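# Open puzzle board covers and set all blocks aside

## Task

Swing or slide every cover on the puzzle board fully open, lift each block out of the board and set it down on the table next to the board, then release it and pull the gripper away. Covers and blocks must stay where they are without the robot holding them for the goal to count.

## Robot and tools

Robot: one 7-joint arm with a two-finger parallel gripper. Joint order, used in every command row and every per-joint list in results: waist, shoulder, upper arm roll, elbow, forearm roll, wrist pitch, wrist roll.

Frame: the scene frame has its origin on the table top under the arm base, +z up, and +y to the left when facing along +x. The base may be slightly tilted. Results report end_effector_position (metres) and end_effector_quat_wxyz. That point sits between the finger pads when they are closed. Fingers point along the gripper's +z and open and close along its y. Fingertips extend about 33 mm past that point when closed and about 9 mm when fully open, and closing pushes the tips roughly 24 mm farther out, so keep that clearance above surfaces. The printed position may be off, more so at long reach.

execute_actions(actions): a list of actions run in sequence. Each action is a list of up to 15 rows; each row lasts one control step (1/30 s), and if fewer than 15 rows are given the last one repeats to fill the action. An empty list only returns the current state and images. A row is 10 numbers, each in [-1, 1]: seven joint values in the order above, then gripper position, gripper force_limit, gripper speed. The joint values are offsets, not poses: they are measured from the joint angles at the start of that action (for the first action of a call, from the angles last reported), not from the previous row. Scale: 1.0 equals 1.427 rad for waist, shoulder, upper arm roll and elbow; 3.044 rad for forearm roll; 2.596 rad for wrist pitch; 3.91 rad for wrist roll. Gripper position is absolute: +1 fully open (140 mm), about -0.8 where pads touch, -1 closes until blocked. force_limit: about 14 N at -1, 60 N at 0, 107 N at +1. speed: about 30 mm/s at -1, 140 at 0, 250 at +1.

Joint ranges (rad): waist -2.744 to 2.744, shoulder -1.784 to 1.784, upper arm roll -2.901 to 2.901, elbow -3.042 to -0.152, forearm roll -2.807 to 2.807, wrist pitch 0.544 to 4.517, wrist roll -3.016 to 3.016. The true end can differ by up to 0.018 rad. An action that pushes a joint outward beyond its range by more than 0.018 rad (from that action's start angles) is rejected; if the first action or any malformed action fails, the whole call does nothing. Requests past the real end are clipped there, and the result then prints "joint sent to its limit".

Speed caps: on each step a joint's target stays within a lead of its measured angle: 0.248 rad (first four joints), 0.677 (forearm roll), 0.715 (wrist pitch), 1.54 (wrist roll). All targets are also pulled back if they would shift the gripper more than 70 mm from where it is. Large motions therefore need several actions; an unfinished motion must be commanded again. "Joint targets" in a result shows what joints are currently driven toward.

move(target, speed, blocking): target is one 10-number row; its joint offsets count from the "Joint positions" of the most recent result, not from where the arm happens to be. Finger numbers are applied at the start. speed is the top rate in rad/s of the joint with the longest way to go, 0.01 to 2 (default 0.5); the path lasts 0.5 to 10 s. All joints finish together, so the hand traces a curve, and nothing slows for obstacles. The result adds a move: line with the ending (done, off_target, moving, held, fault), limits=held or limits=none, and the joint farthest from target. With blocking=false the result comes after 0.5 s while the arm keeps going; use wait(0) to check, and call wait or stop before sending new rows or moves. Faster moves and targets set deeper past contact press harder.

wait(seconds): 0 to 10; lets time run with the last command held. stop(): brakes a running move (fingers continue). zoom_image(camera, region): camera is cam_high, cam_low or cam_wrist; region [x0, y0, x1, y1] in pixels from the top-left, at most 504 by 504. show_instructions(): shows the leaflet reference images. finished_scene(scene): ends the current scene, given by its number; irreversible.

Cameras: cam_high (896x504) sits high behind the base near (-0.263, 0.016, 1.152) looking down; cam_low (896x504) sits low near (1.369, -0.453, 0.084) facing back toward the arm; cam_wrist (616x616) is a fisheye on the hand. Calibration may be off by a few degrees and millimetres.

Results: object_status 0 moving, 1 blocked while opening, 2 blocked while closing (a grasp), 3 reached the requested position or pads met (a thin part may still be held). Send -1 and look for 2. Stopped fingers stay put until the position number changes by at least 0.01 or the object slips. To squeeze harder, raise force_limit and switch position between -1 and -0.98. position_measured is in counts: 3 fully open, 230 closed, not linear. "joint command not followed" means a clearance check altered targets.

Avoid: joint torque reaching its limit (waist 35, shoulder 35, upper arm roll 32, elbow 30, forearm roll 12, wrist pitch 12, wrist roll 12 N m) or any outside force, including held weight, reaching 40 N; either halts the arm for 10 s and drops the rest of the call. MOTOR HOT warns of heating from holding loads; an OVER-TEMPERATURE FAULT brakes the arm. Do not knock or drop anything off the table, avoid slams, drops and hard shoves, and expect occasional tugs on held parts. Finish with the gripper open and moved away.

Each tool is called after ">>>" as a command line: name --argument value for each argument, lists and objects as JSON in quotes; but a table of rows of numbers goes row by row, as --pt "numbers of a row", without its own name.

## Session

>>> execute_actions --actions '[]'

Scene clock: 0.00 s.
end_effector_position=(+0.6284, -0.3023, +0.2252) position_measured=3 object_status=3 end_effector_quat_wxyz=(+0.334, -0.108, +0.864, +0.361)
Joint names: [waist, shoulder, upper arm roll, elbow, forearm roll, wrist pitch, wrist roll]
Joint positions: [-0.88   0.692 -0.001 -1.492  1.023  1.722  0.065]
Joint velocities: [ 0.001 -0.     0.     0.     0.002  0.001  0.   ]
Joint targets: [-0.880 0.692 -0.001 -1.492 1.023 1.722 0.065]
camera_calibration (this result's frames):
cam_wrist: T_world_to_cam=[[-0.42984, 0.731585, 0.52917, 0.376614], [0.47967, -0.311505, 0.820293, -0.581329], [0.764953, 0.606422, -0.217022, -0.0647701], [0, 0, 0, 1]] pos_world=[0.490276, -0.417334, 0.263511]

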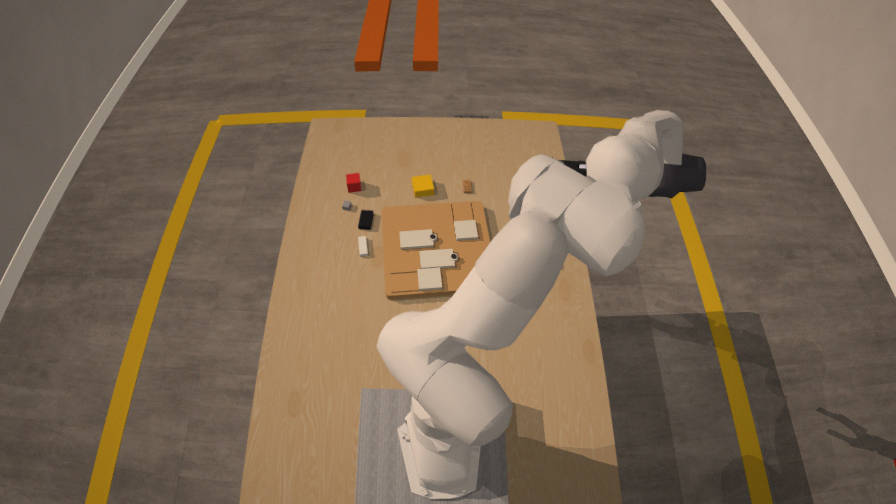

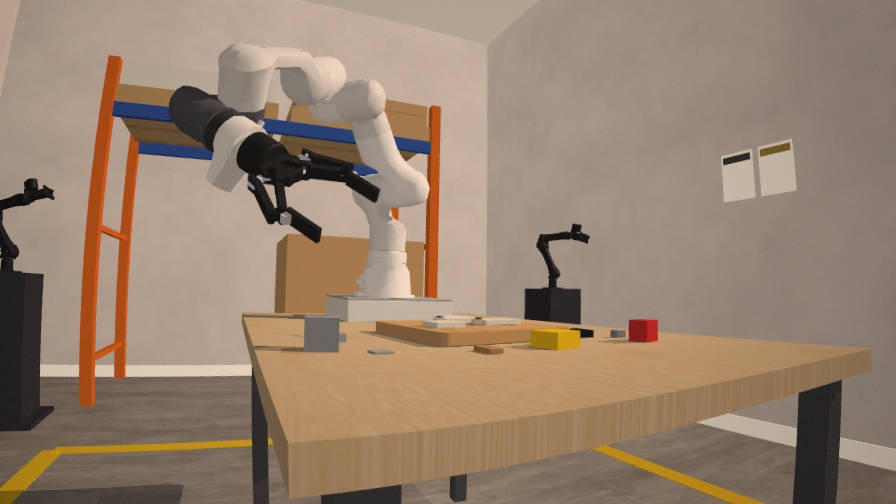

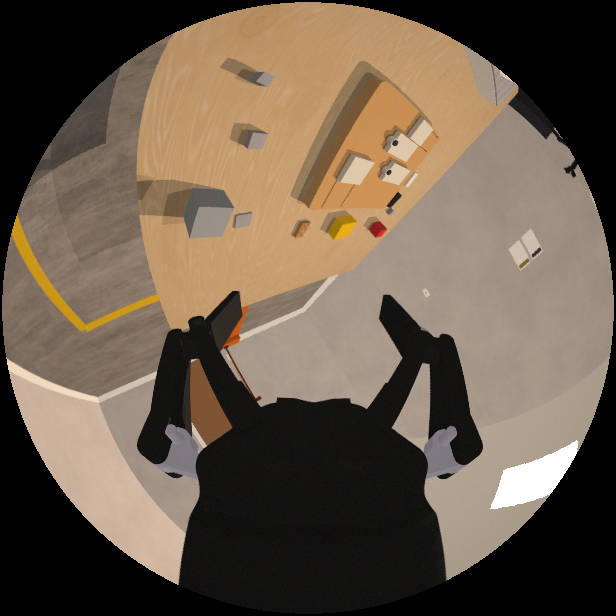

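>>> zoom_image --camera "cam_high" --region '[375, 190, 505, 310]'

>>> zoom_image --camera "cam_high" --region '[380, 220, 470, 305]'

>>> zoom_image --camera "cam_high" --region '[420, 195, 500, 270]'

Region (375, 190, 505, 310) of cam_high's 896x504 image, scaled by 3.877, with more detail than that image has; it fills the top 465 rows of this view, and the rest is white.

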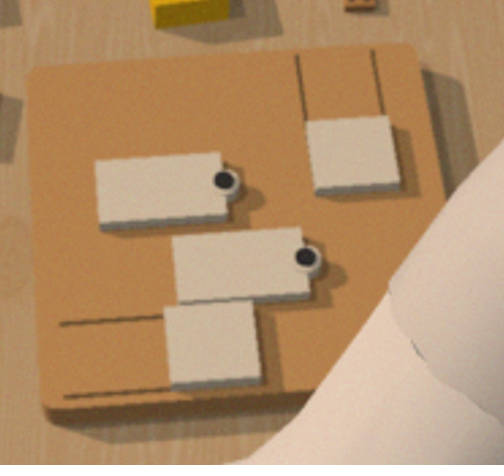

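Region (380, 220, 470, 305) of cam_high's 896x504 image, scaled by 5.600, with more detail than that image has.

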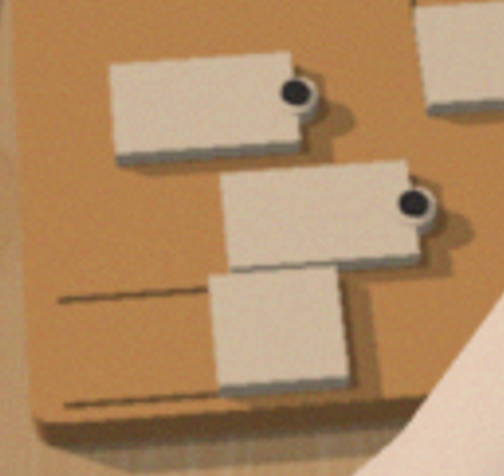

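Region (420, 195, 500, 270) of cam_high's 896x504 image, scaled by 6.300, with more detail than that image has; it fills the top 472 rows of this view, and the rest is white.

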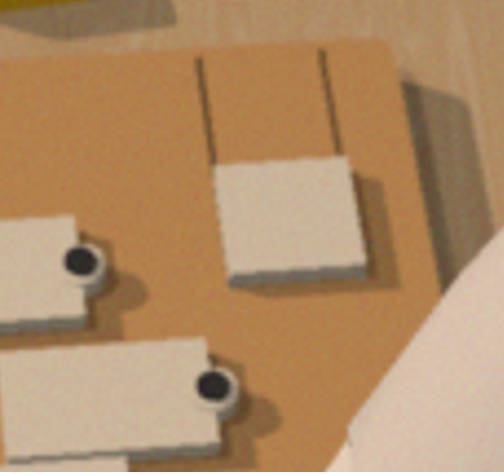

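>>> move --target '[0.5443,-0.5892,0.001,-0.8584,-0.3377,0.3328,-0.4568,-0.85,-0.5,0.6]' --speed 1.3

Scene clock: 104.07 s.
end_effector_position=(+0.4056, -0.0211, +0.1254) position_measured=232 object_status=3 end_effector_quat_wxyz=(+0.003, +0.999, +0.046, +0.001)
Joint names: [waist, shoulder, upper arm roll, elbow, forearm roll, wrist pitch, wrist roll]
Joint positions: [-0.106 -0.146  0.002 -2.714 -0.     2.582 -1.716]
Joint velocities: [ 0.    -0.001 -0.    -0.001  0.001  0.001 -0.005]
Joint targets: [-0.104 -0.149 0.001 -2.717 -0.005 2.586 -1.721]
move: done; limits=none; farthest joint: the wrist roll, 0.006 radians from its target (1.786 radians at the start)
camera_calibration (this result's frames):
cam_wrist: T_world_to_cam=[[0.109994, -0.993812, -0.0154784, -0.0590341], [-0.909993, -0.106956, 0.40059, 0.315623], [-0.399767, -0.0299773, -0.916127, 0.460183], [0, 0, 0, 1]] pos_world=[0.477674, -0.0111158, 0.294236]

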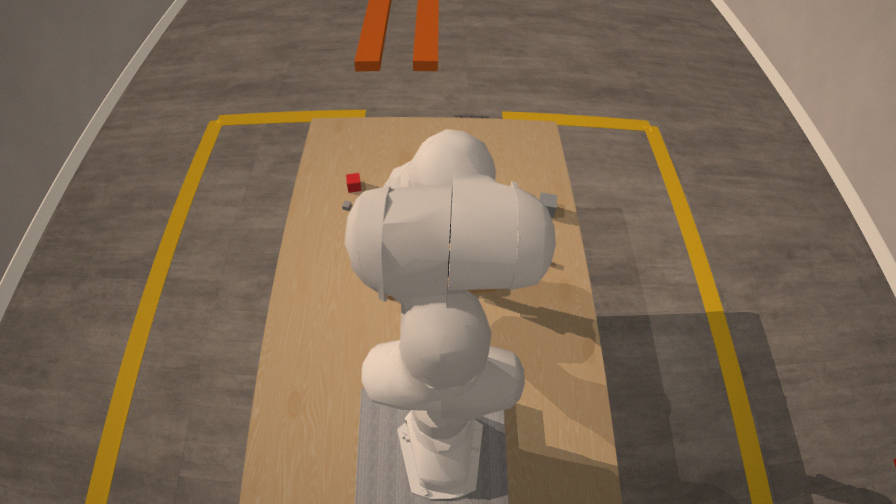

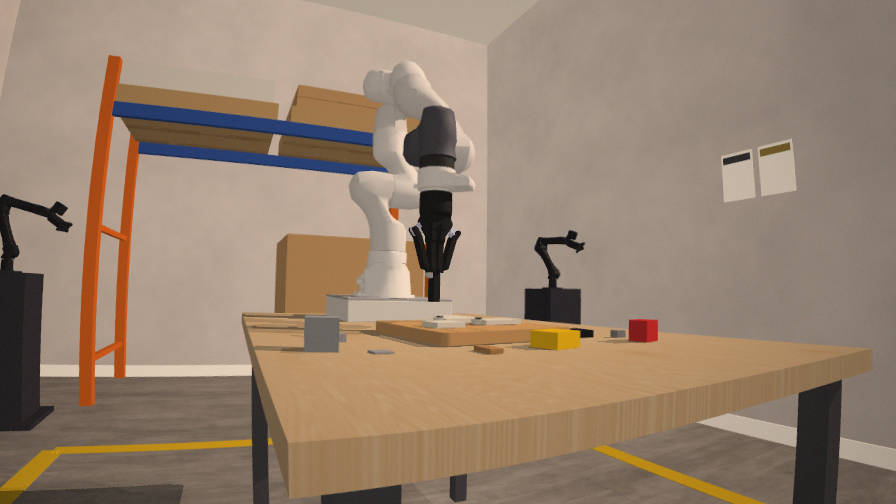

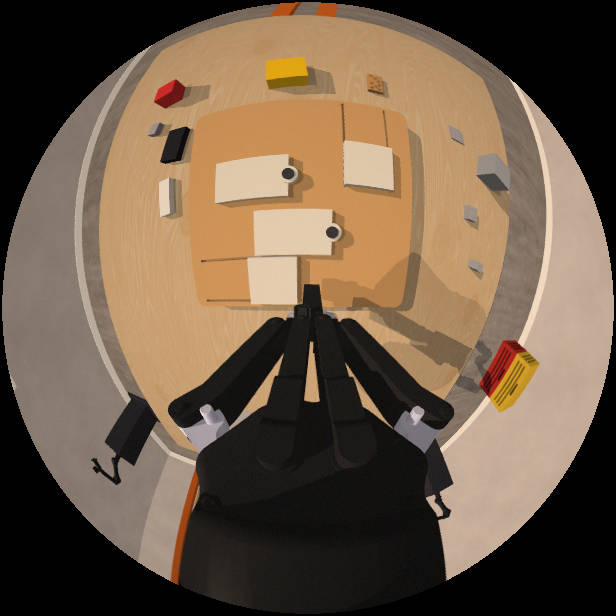

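>>> zoom_image --camera "cam_wrist" --region '[190, 200, 350, 320]'

>>> zoom_image --camera "cam_wrist" --region '[200, 140, 350, 265]'

>>> zoom_image --camera "cam_wrist" --region '[300, 90, 430, 250]'

>>> zoom_image --camera "cam_wrist" --region '[270, 245, 350, 325]'

Region (190, 200, 350, 320) of cam_wrist's 616x616 image, scaled by 3.150, with more detail than that image has; it fills the top 378 rows of this view, and the rest is white.

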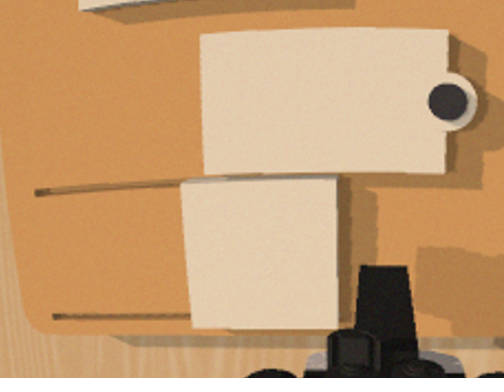

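Region (200, 140, 350, 265) of cam_wrist's 616x616 image, scaled by 3.360, with more detail than that image has.

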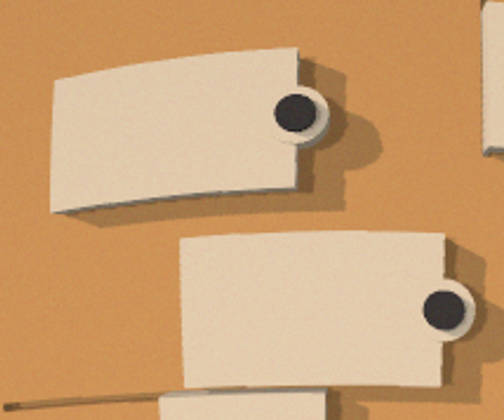

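Region (300, 90, 430, 250) of cam_wrist's 616x616 image, scaled by 3.150, with more detail than that image has; it fills the left 410 columns of this view, and the rest is white.

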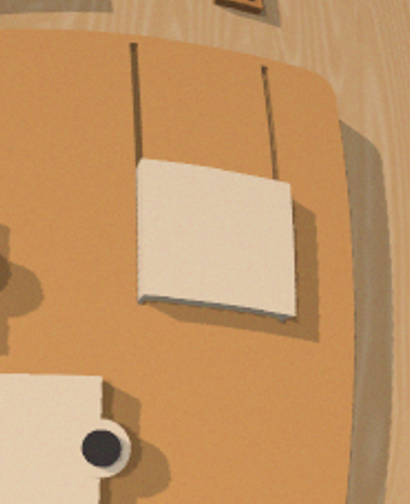

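Region (270, 245, 350, 325) of cam_wrist's 616x616 image, scaled by 6.300, with more detail than that image has.

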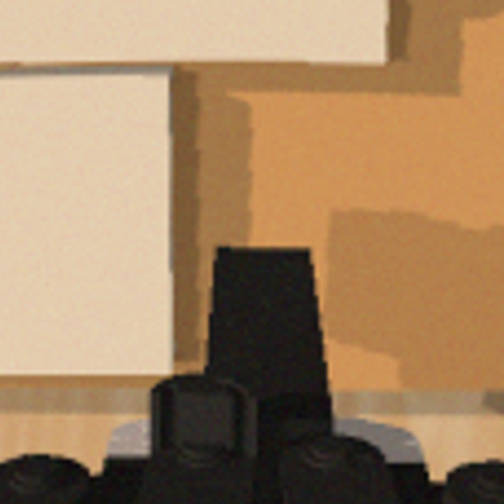

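>>> execute_actions --actions '[[[0.001,0.003,0,0,0,0.005,0.002,-0.85,-0.5,0.6],[0.002,0.006,0,0,0,0.010,0.003,-0.85,-0.5,0.6],[0.003,0.011,0,0,0,0.016,0.004,-0.85,-0.5,0.6],[0.004,0.018,0,0,0,0.022,0.004,-0.85,-0.5,0.6],[0.0055,0.026,0,0,0,0.028,0.004,-0.85,-0.5,0.6],[0.007,0.035,0,0,0,0.034,0.004,-0.85,-0.5,0.6],[0.0085,0.044,0,0,0,0.039,0.004,-0.85,-0.5,0.6],[0.01,0.053,0,0,0,0.043,0.004,-0.85,-0.5,0.6],[0.011,0.062,0,0,0,0.046,0.004,-0.85,-0.5,0.6],[0.012,0.070,0,0,0,0.0484,0.004,-0.85,-0.5,0.6],[0.013,0.076,0,0,0,0.0484,0.004,-0.85,-0.5,0.6],[0.0135,0.081,0,0,0,0.0484,0.004,-0.85,-0.5,0.6],[0.014,0.0845,0,0,0,0.0484,0.004,-0.85,-0.5,0.6],[0.014,0.0865,0,0,0,0.0484,0.004,-0.85,-0.5,0.6],[0.014,0.0874,0,0,0,0.0484,0.004,-0.85,-0.5,0.6]]]'

>>> wait --seconds 0.6

>>> zoom_image --camera "cam_wrist" --region '[270, 245, 350, 325]'

>>> zoom_image --camera "cam_low" --region '[400, 285, 500, 345]'

Scene clock: 172.20 s.
end_effector_position=(+0.4056, -0.0144, +0.0883) position_measured=232 object_status=3 end_effector_quat_wxyz=(+0.002, +0.999, +0.050, -0.004)
Joint names: [waist, shoulder, upper arm roll, elbow, forearm roll, wrist pitch, wrist roll]
Joint positions: [-0.09  -0.031  0.002 -2.714 -0.     2.687 -1.707]
Joint velocities: [ 0.014  0.138 -0.001  0.    -0.001  0.09   0.009]
Joint targets: [-0.086 -0.021 0.002 -2.714 -0.000 2.707 -1.700]
camera_calibration (this result's frames):
cam_wrist: T_world_to_cam=[[0.117777, -0.992886, -0.0175031, -0.0559144], [-0.905038, -0.114577, 0.409607, 0.328269], [-0.408698, -0.0324011, -0.912094, 0.429577], [0, 0, 0, 1]] pos_world=[0.479249, -0.0039858, 0.256375]

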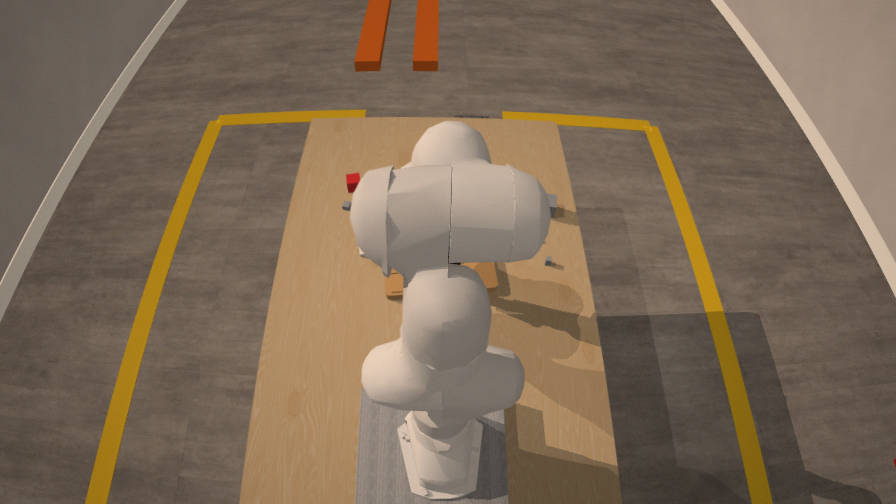

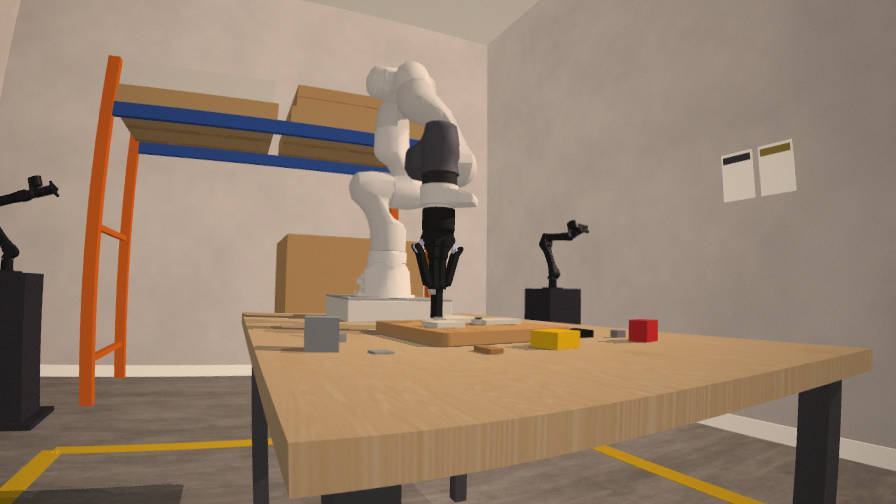

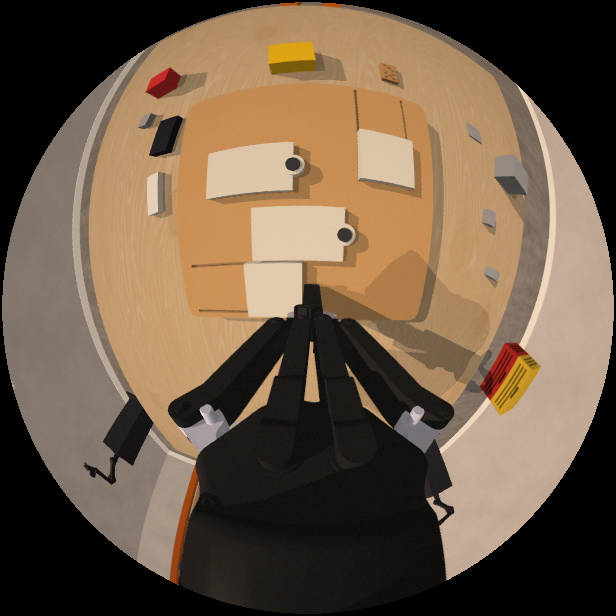

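Scene clock: 172.80 s.
end_effector_position=(+0.4085, -0.0141, +0.0868) position_measured=232 object_status=3 end_effector_quat_wxyz=(+0.002, +0.999, +0.050, +0.000)
Joint names: [waist, shoulder, upper arm roll, elbow, forearm roll, wrist pitch, wrist roll]
Joint positions: [-0.089 -0.024  0.002 -2.714 -0.     2.703 -1.704]
Joint velocities: [ 0.001  0.    -0.    -0.001  0.     0.004  0.001]
Joint targets: [-0.086 -0.021 0.002 -2.714 -0.000 2.707 -1.700]
wait: 0.60 s; at rest by 0.50 s
camera_calibration (this result's frames):
cam_wrist: T_world_to_cam=[[0.116311, -0.993082, -0.0161544, -0.0555655], [-0.908887, -0.11298, 0.401446, 0.333887], [-0.400494, -0.0320099, -0.91574, 0.426343], [0, 0, 0, 1]] pos_world=[0.480676, -0.00381132, 0.255484]

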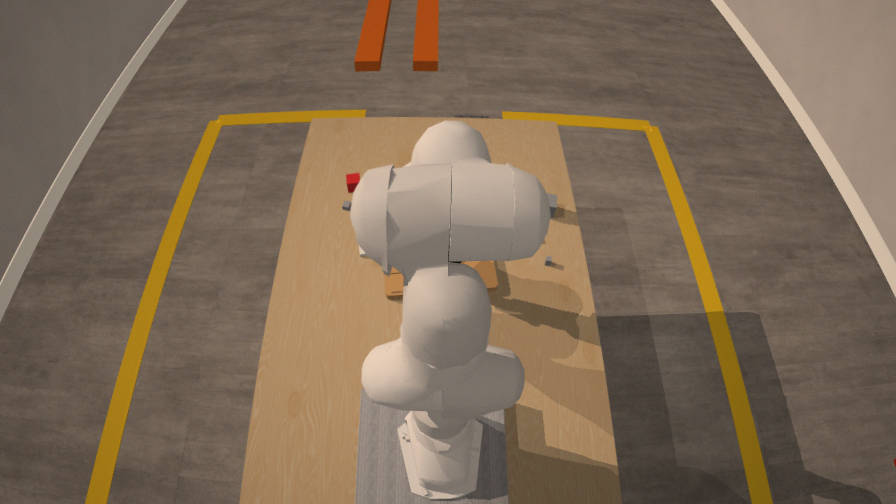

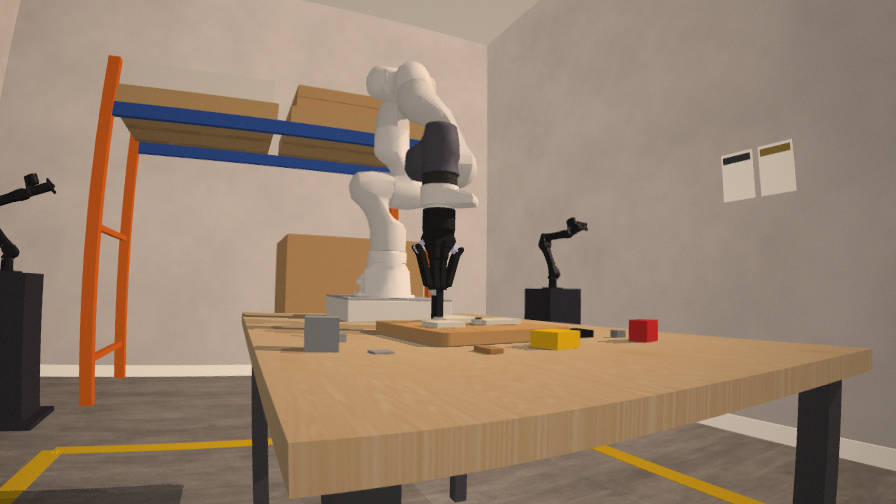

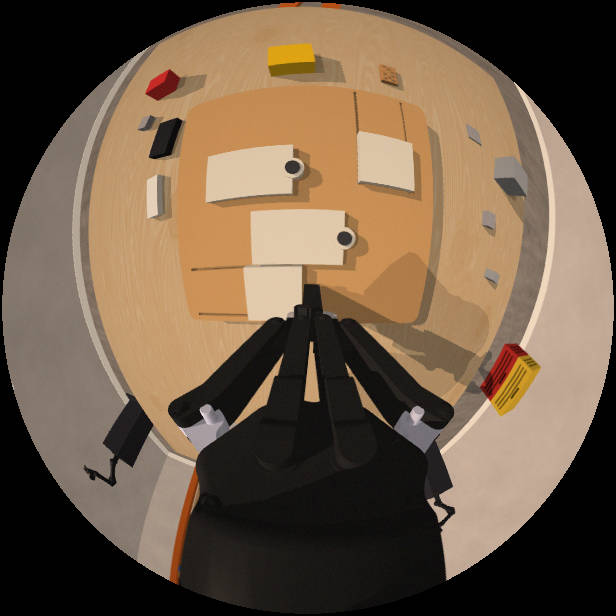

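Region (270, 245, 350, 325) of cam_wrist's 616x616 image, scaled by 6.300, with more detail than that image has.

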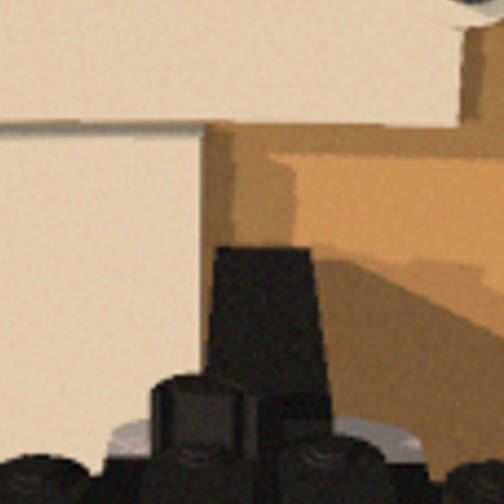

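Region (400, 285, 500, 345) of cam_low's 896x504 image, scaled by 5.040, with more detail than that image has; it fills the top 302 rows of this view, and the rest is white.

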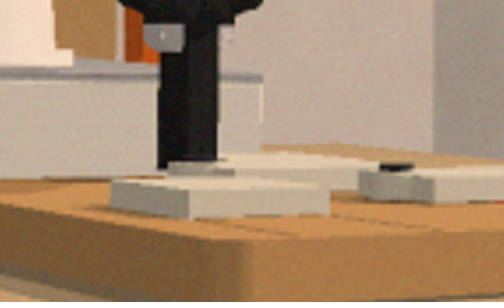

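>>> move --target '[0.1324,0,0,0,0,0,0.047,-0.85,-0.5,0.6]' --speed 0.28

>>> zoom_image --camera "cam_wrist" --region '[220, 230, 400, 340]'

Scene clock: 179.77 s.
end_effector_position=(+0.4045, +0.0591, +0.0865) position_measured=232 object_status=3 end_effector_quat_wxyz=(+0.001, +0.999, +0.051, +0.000)
Joint names: [waist, shoulder, upper arm roll, elbow, forearm roll, wrist pitch, wrist roll]
Joint positions: [ 0.093 -0.024  0.    -2.714 -0.001  2.703 -1.527]
Joint velocities: [-0.    -0.    -0.001  0.003 -0.     0.     0.005]
Joint targets: [0.100 -0.024 0.002 -2.714 -0.000 2.703 -1.521]
move: done; limits=none; farthest joint: the wrist roll, 0.007 radians from its target (0.184 radians at the start)
camera_calibration (this result's frames):
cam_wrist: T_world_to_cam=[[0.118693, -0.992761, -0.0183685, 0.0168572], [-0.908552, -0.116051, 0.401329, 0.338632], [-0.400555, -0.0309461, -0.91575, 0.426783], [0, 0, 0, 1]] pos_world=[0.476615, 0.0692409, 0.255233]

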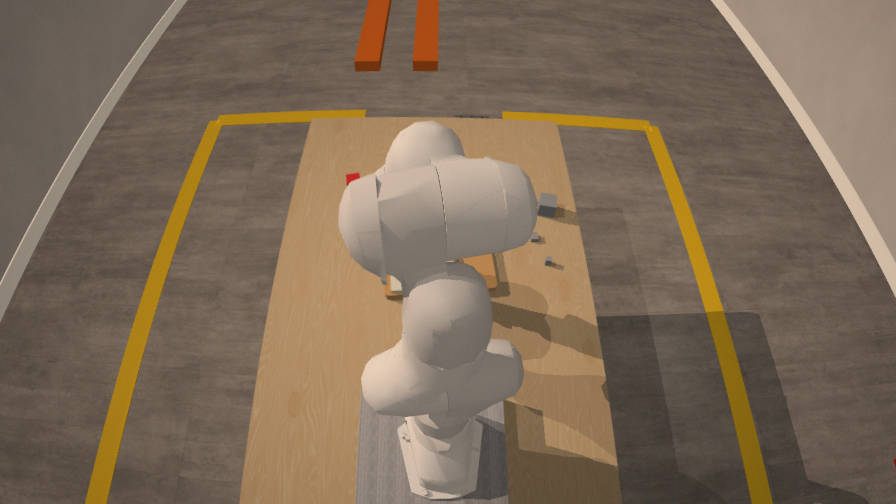

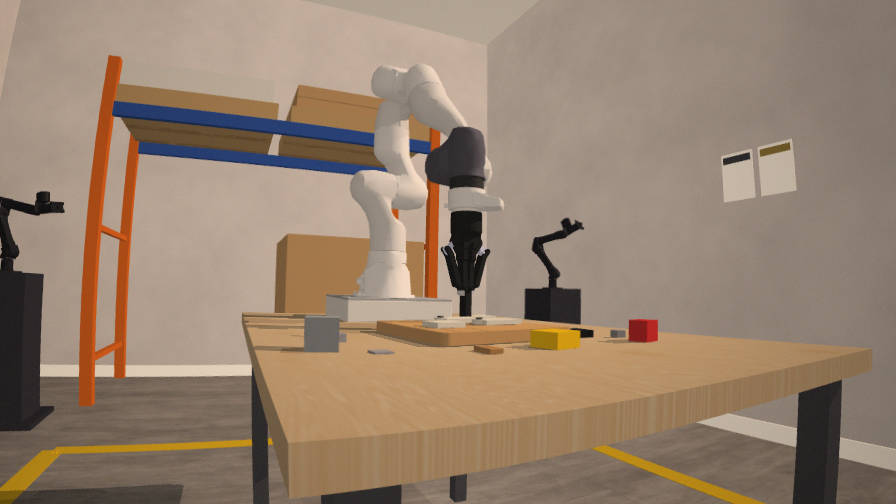

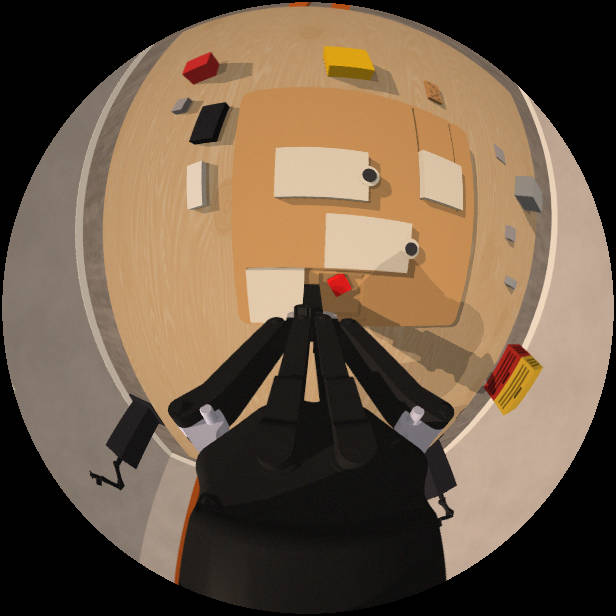

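Region (220, 230, 400, 340) of cam_wrist's 616x616 image, scaled by 2.800, with more detail than that image has.

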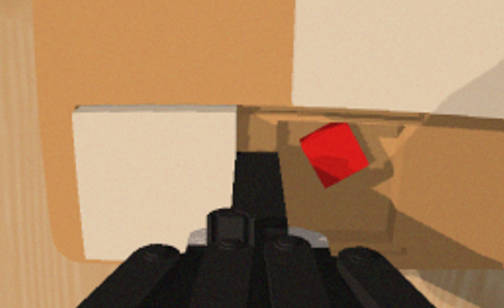

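>>> execute_actions --actions '[[[-0.002,0.0025,0,0.0025,0,-0.0028,0,-0.85,-0.5,0.6],[-0.004,0.0039,0,0.0045,0,-0.0038,0,-0.85,-0.5,0.6],[-0.006,0.0062,0,0.0079,0,-0.0051,0,-0.85,-0.5,0.6],[-0.007,0.0094,0,0.0125,0,-0.0066,0,-0.85,-0.5,0.6],[-0.007,0.0135,0,0.0183,0,-0.0082,0,-0.85,-0.5,0.6],[-0.007,0.0184,0,0.0253,0,-0.01,0,-0.85,-0.5,0.6],[-0.007,0.024,0,0.0333,0,-0.0119,0,-0.85,-0.5,0.6],[-0.007,0.0302,0,0.0422,0,-0.0138,0,-0.85,-0.5,0.6],[-0.007,0.037,0,0.052,0,-0.0159,0,-0.85,-0.5,0.6],[-0.007,0.0443,0,0.0624,0,-0.018,0,-0.85,-0.5,0.6],[-0.007,0.0519,0,0.0733,0,-0.0201,0,-0.85,-0.5,0.6],[-0.007,0.0598,0,0.0847,0,-0.0221,0,-0.85,-0.5,0.6],[-0.007,0.0679,0,0.0963,0,-0.0242,0,-0.85,-0.5,0.6],[-0.007,0.0761,0,0.1079,0,-0.0261,0,-0.85,-0.5,0.6],[-0.007,0.0842,0,0.1195,0,-0.028,0,-0.85,-0.5,0.6]],[[0,0.0319,0,0.0446,0,-0.0152,0.002,-0.85,-0.5,0.6],[0.001,0.0395,0,0.0556,0,-0.0168,0.003,-0.85,-0.5,0.6],[0.0025,0.0468,0,0.066,0,-0.0182,0.004,-0.85,-0.5,0.6],[0.004,0.0536,0,0.0757,0,-0.0195,0.004,-0.85,-0.5,0.6],[0.006,0.0598,0,0.0847,0,-0.0205,0.004,-0.85,-0.5,0.6],[0.008,0.0654,0,0.0927,0,-0.0213,0.004,-0.85,-0.5,0.6],[0.01,0.0703,0,0.0996,0,-0.0218,0.004,-0.85,-0.5,0.6],[0.012,0.0744,0,0.1055,0,-0.0222,0.004,-0.85,-0.5,0.6],[0.0135,0.0776,0,0.1101,0,-0.0222,0.004,-0.85,-0.5,0.6],[0.0147,0.0799,0,0.1134,0,-0.0221,0.004,-0.85,-0.5,0.6],[0.0147,0.0813,0,0.1155,0,-0.0217,0.004,-0.85,-0.5,0.6],[0.0147,0.0818,0,0.1161,0,-0.0211,0.004,-0.85,-0.5,0.6]]]'

>>> zoom_image --camera "cam_wrist" --region '[250, 210, 410, 330]'

Scene clock: 279.30 s.
end_effector_position=(+0.4903, +0.0771, +0.0852) position_measured=232 object_status=3 end_effector_quat_wxyz=(+0.002, +0.999, +0.051, -0.003)
Joint names: [waist, shoulder, upper arm roll, elbow, forearm roll, wrist pitch, wrist roll]
Joint positions: [ 0.104  0.182 -0.    -2.421 -0.001  2.609 -1.517]
Joint velocities: [ 0.003  0.021 -0.001  0.031  0.001 -0.018  0.01 ]
Joint targets: [0.107 0.186 -0.000 -2.416 -0.001 2.601 -1.510]
camera_calibration (this result's frames):
cam_wrist: T_world_to_cam=[[0.119119, -0.992713, -0.0182207, 0.0242231], [-0.90593, -0.116179, 0.407178, 0.417457], [-0.406328, -0.0319958, -0.913167, 0.46326], [0, 0, 0, 1]] pos_world=[0.563537, 0.0873686, 0.253496]

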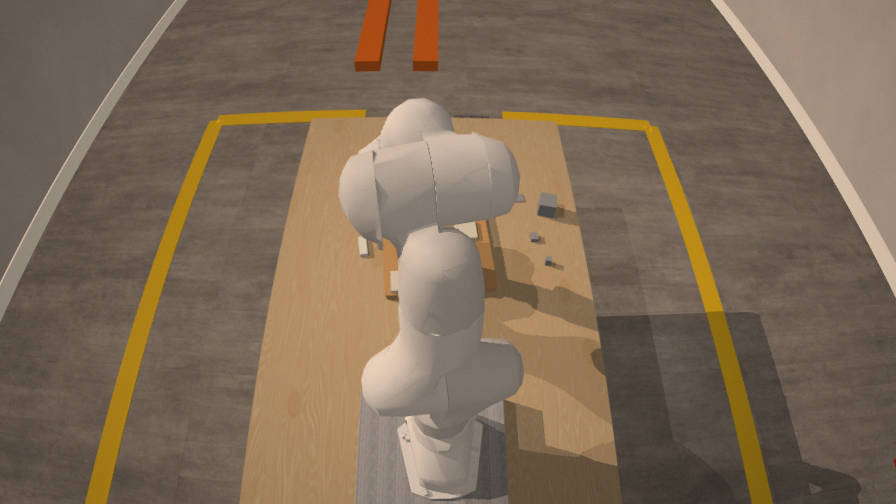

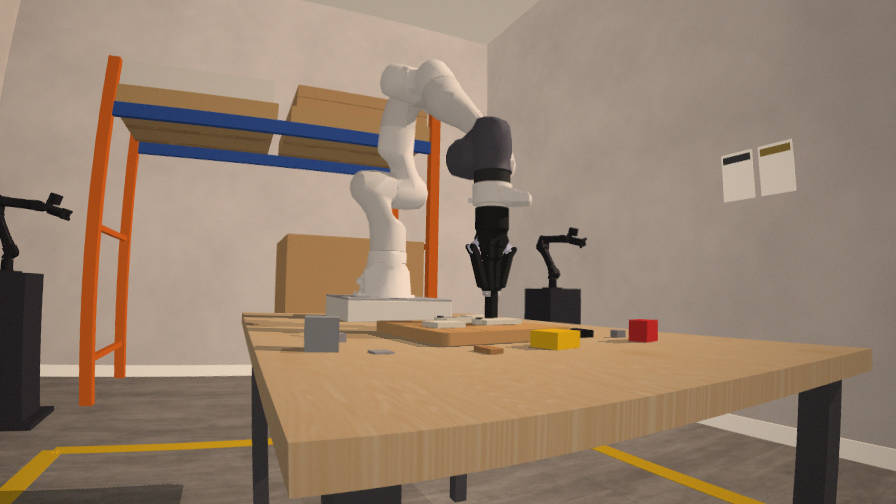

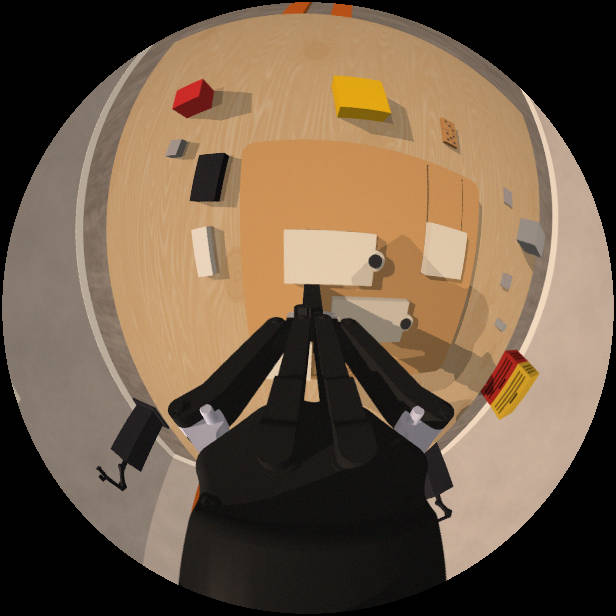

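Region (250, 210, 410, 330) of cam_wrist's 616x616 image, scaled by 3.150, with more detail than that image has; it fills the top 378 rows of this view, and the rest is white.

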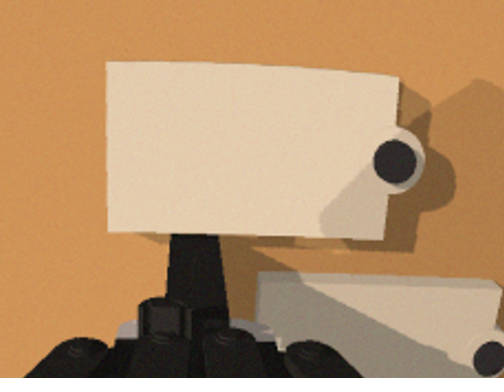

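>>> execute_actions --actions '[[[0,0.0024,0,0.0026,0,-0.0029,0,-0.85,-0.5,0.6],[0,0.0034,0,0.0043,0,-0.0037,0,-0.85,-0.5,0.6],[0,0.0052,0,0.0072,0,-0.0048,0,-0.85,-0.5,0.6],[0,0.0076,0,0.0111,0,-0.006,0,-0.85,-0.5,0.6],[0,0.0107,0,0.0162,0,-0.0074,0,-0.85,-0.5,0.6],[0,0.0144,0,0.0222,0,-0.009,0,-0.85,-0.5,0.6],[0,0.0188,0,0.0292,0,-0.0108,0,-0.85,-0.5,0.6],[0,0.0237,0,0.0372,0,-0.0127,0,-0.85,-0.5,0.6],[0,0.0291,0,0.0459,0,-0.0147,0,-0.85,-0.5,0.6],[0,0.0349,0,0.0555,0,-0.0169,0,-0.85,-0.5,0.6],[0,0.0412,0,0.0657,0,-0.0192,0,-0.85,-0.5,0.6],[-0.001,0.0478,0,0.0764,0,-0.0215,0,-0.85,-0.5,0.6],[-0.002,0.0548,0,0.0877,0,-0.0239,0,-0.85,-0.5,0.6],[-0.0027,0.0619,0,0.0993,0,-0.0263,0,-0.85,-0.5,0.6],[-0.0035,0.0692,0,0.1112,0,-0.0288,0,-0.85,-0.5,0.6]],[[-0.0046,0.0246,0,0.0387,0,-0.0142,0,-0.85,-0.5,0.6],[-0.0061,0.0321,0,0.0508,0,-0.0166,0,-0.85,-0.5,0.6],[-0.0078,0.0395,0,0.0629,0,-0.0189,0,-0.85,-0.5,0.6],[-0.0098,0.0468,0,0.0748,0,-0.0212,0,-0.85,-0.5,0.6],[-0.0121,0.054,0,0.0864,0,-0.0233,0,-0.85,-0.5,0.6],[-0.0146,0.0609,0,0.0977,0,-0.0254,0,-0.85,-0.5,0.6],[-0.0173,0.0675,0,0.1084,0,-0.0273,0,-0.85,-0.5,0.6],[-0.0201,0.0738,0,0.1186,0,-0.0291,0,-0.85,-0.5,0.6],[-0.0231,0.0797,0,0.1281,0,-0.0307,0,-0.85,-0.5,0.6],[-0.0262,0.0851,0,0.1369,0,-0.0321,0,-0.85,-0.5,0.6],[-0.0293,0.09,0,0.1448,0,-0.0333,0,-0.85,-0.5,0.6],[-0.0325,0.0943,0,0.1519,0,-0.0343,0,-0.85,-0.5,0.6],[-0.0357,0.098,0,0.1579,0,-0.0351,0,-0.85,-0.5,0.6],[-0.0388,0.1011,0,0.163,0,-0.0357,0,-0.85,-0.5,0.6],[-0.0419,0.1036,0,0.1669,0,-0.0361,0,-0.85,-0.5,0.6]],[[-0.0115,0.0097,0,0.0145,0,-0.0057,0,-0.85,-0.5,0.6],[-0.0144,0.0107,0,0.0162,0,-0.0057,0,-0.85,-0.5,0.6],[-0.0171,0.0111,0,0.0168,0,-0.0057,0,-0.85,-0.5,0.6],[-0.0195,0.0111,0,0.0168,0,-0.0057,0,-0.85,-0.5,0.6],[-0.0218,0.0111,0,0.0168,0,-0.0057,0,-0.85,-0.5,0.6],[-0.0238,0.0111,0,0.0168,0,-0.0057,0,-0.85,-0.5,0.6],[-0.0255,0.0111,0,0.0168,0,-0.0057,0,-0.85,-0.5,0.6],[-0.027,0.0111,0,0.0168,0,-0.0057,0,-0.85,-0.5,0.6],[-0.0281,0.0111,0,0.0168,0,-0.0057,0,-0.85,-0.5,0.6],[-0.029,0.0111,0,0.0168,0,-0.0057,0,-0.85,-0.5,0.6],[-0.0295,0.0111,0,0.0168,0,-0.0057,0,-0.85,-0.5,0.6],[-0.0296,0.0111,0,0.0168,0,-0.0057,0,-0.85,-0.5,0.6]]]'

Scene clock: 358.80 s.
end_effector_position=(+0.5947, +0.0440, +0.0854) position_measured=232 object_status=3 end_effector_quat_wxyz=(+0.001, +1.000, +0.008, -0.001)
Joint names: [waist, shoulder, upper arm roll, elbow, forearm roll, wrist pitch, wrist roll]
Joint positions: [ 0.02   0.406  0.002 -2.061 -0.     2.476 -1.514]
Joint velocities: [-0.005 -0.001  0.003  0.001 -0.001 -0.002  0.   ]
Joint targets: [0.015 0.409 0.001 -2.060 -0.001 2.467 -1.514]
camera_calibration (this result's frames):
cam_wrist: T_world_to_cam=[[0.0340948, -0.999254, -0.0181151, 0.0297688], [-0.914259, -0.0385059, 0.403296, 0.510022], [-0.403693, 0.00281157, -0.91489, 0.501801], [0, 0, 0, 1]] pos_world=[0.667851, 0.0479746, 0.253943]

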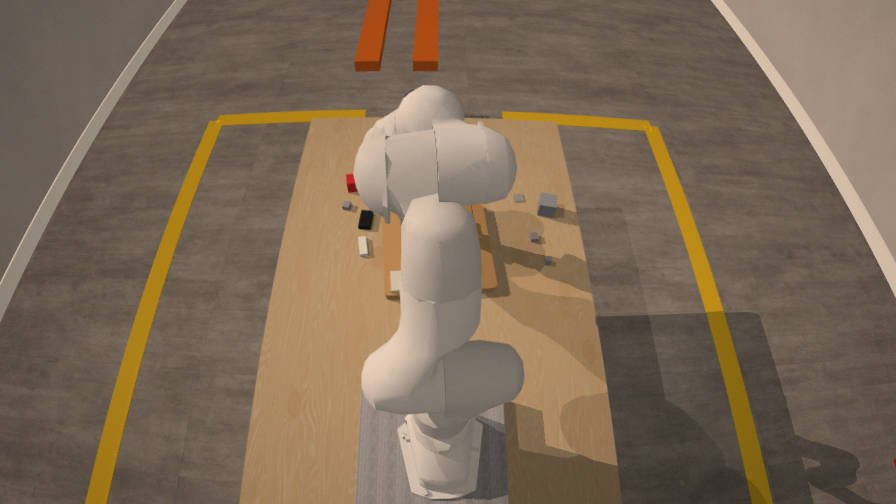

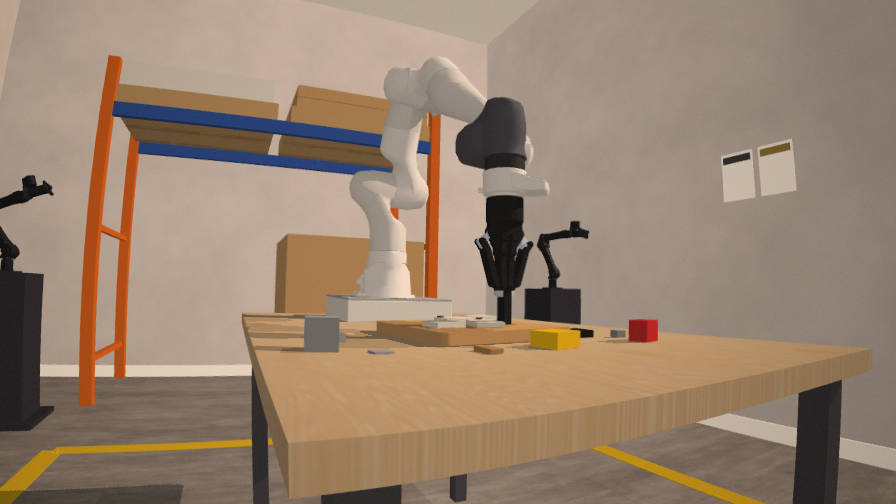

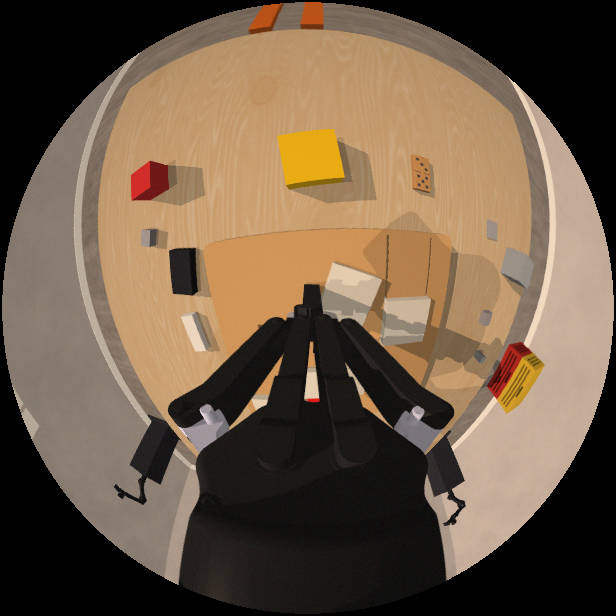

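>>> execute_actions --actions '[[[0.0026,-0.0025,0,-0.0026,0,0.0033,-0.002,-0.85,-0.5,0.6],[0.0042,-0.0039,0,-0.0048,0,0.0044,-0.004,-0.85,-0.5,0.6],[0.0068,-0.0062,0,-0.0086,0,0.0058,-0.006,-0.85,-0.5,0.6],[0.01,-0.0094,0,-0.0137,0,0.0074,-0.008,-0.85,-0.5,0.6],[0.0136,-0.0135,0,-0.0202,0,0.0093,-0.01,-0.85,-0.5,0.6],[0.0171,-0.0183,0,-0.028,0,0.0114,-0.012,-0.85,-0.5,0.6],[0.0203,-0.0239,0,-0.0369,0,0.0137,-0.014,-0.85,-0.5,0.6],[0.0229,-0.0301,0,-0.0468,0,0.0162,-0.016,-0.85,-0.5,0.6],[0.0245,-0.0369,0,-0.0577,0,0.0188,-0.018,-0.85,-0.5,0.6],[0.0251,-0.0442,0,-0.0693,0,0.0214,-0.02,-0.85,-0.5,0.6],[0.0251,-0.0518,0,-0.0815,0,0.0242,-0.022,-0.85,-0.5,0.6],[0.0251,-0.0597,0,-0.0942,0,0.0269,-0.0235,-0.85,-0.5,0.6],[0.0251,-0.0678,0,-0.1071,0,0.0297,-0.0235,-0.85,-0.5,0.6],[0.0251,-0.0759,0,-0.1201,0,0.0323,-0.0235,-0.85,-0.5,0.6],[0.0251,-0.084,0,-0.133,0,0.0349,-0.0235,-0.85,-0.5,0.6]],[[0,-0.0269,0,-0.0417,0,0.0154,-0.008,-0.85,-0.5,0.6],[0,-0.0346,0,-0.0539,0,0.0177,-0.008,-0.85,-0.5,0.6],[0,-0.0418,0,-0.0655,0,0.0198,-0.008,-0.85,-0.5,0.6],[-0.002,-0.0486,0,-0.0764,0,0.0217,-0.008,-0.85,-0.5,0.6],[-0.0035,-0.0548,0,-0.0863,0,0.0233,-0.008,-0.85,-0.5,0.6],[-0.0055,-0.0604,0,-0.0953,0,0.0247,-0.008,-0.85,-0.5,0.6],[-0.008,-0.0652,0,-0.103,0,0.0258,-0.008,-0.85,-0.5,0.6],[-0.0105,-0.0693,0,-0.1095,0,0.0266,-0.008,-0.85,-0.5,0.6],[-0.013,-0.0725,0,-0.1147,0,0.027,-0.008,-0.85,-0.5,0.6],[-0.015,-0.0749,0,-0.1184,0,0.0272,-0.008,-0.85,-0.5,0.6],[-0.016,-0.0763,0,-0.1207,0,0.0272,-0.008,-0.85,-0.5,0.6],[-0.0165,-0.0767,0,-0.1214,0,0.0272,-0.008,-0.85,-0.5,0.6]]]'

>>> zoom_image --camera "cam_wrist" --region '[240, 160, 420, 330]'

Scene clock: 426.37 s.
end_effector_position=(+0.5085, +0.0444, +0.0868) position_measured=232 object_status=3 end_effector_quat_wxyz=(+0.001, +0.999, +0.053, -0.001)
Joint names: [waist, shoulder, upper arm roll, elbow, forearm roll, wrist pitch, wrist roll]
Joint positions: [ 0.033  0.208  0.002 -2.377 -0.     2.595 -1.59 ]
Joint velocities: [-0.014 -0.021 -0.    -0.034 -0.     0.035 -0.018]
Joint targets: [0.030 0.203 0.002 -2.382 -0.000 2.605 -1.599]
camera_calibration (this result's frames):
cam_wrist: T_world_to_cam=[[0.123002, -0.992239, -0.0182111, -0.012368], [-0.907158, -0.119858, 0.403359, 0.430595], [-0.402411, -0.0330938, -0.914861, 0.469186], [0, 0, 0, 1]] pos_world=[0.580945, 0.0548656, 0.255331]

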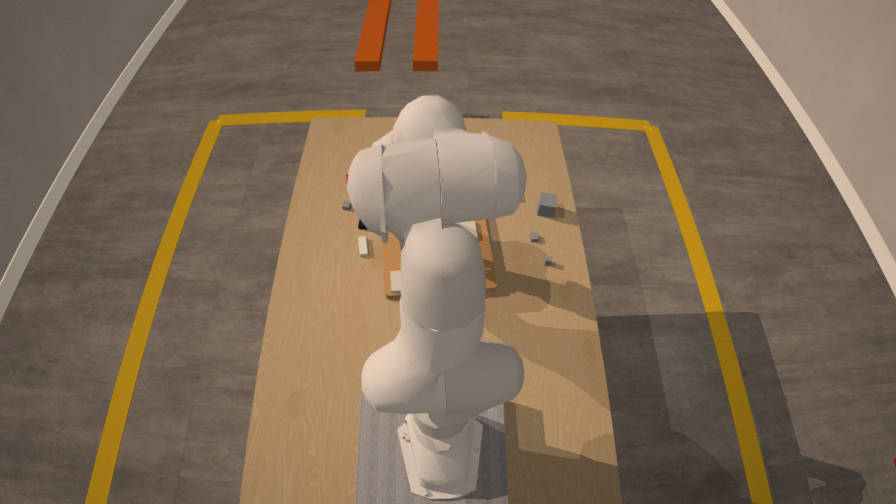

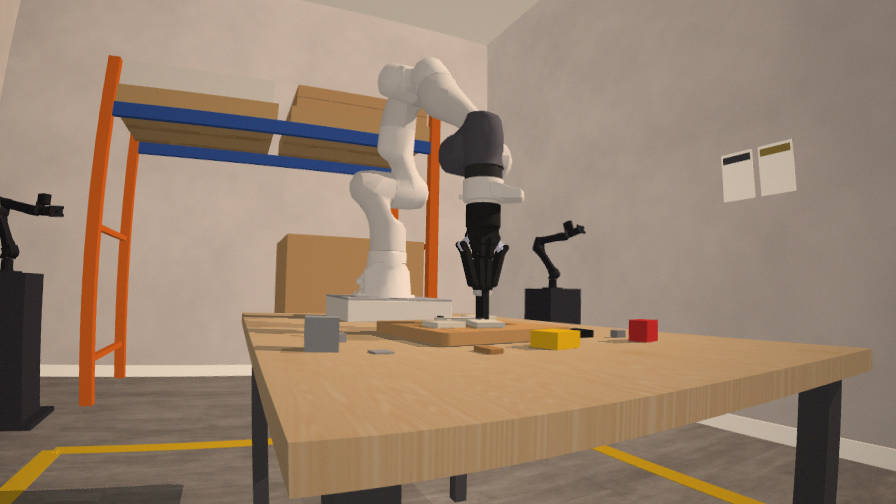

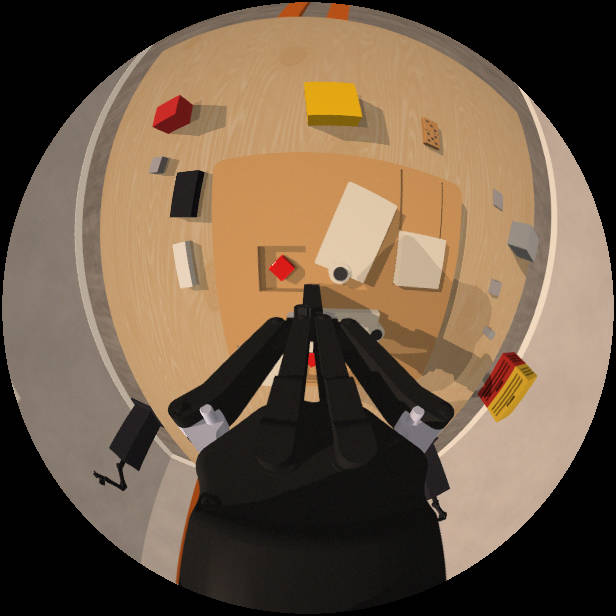

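Region (240, 160, 420, 330) of cam_wrist's 616x616 image, scaled by 2.800, with more detail than that image has.

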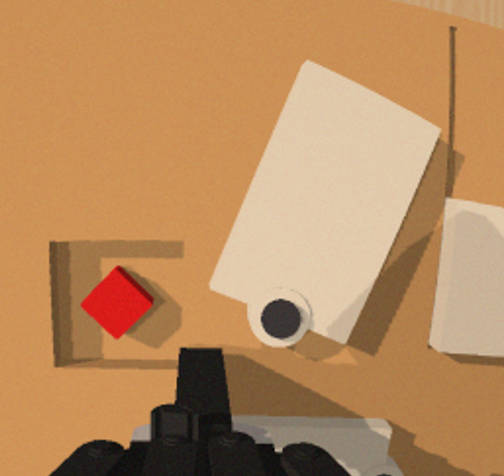

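>>> zoom_image --camera "cam_wrist" --region '[250, 235, 322, 307]'

Region (250, 235, 322, 307) of cam_wrist's 616x616 image, scaled by 7.000, with more detail than that image has.

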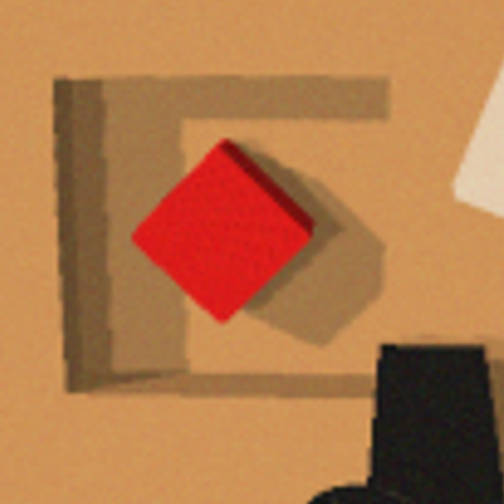

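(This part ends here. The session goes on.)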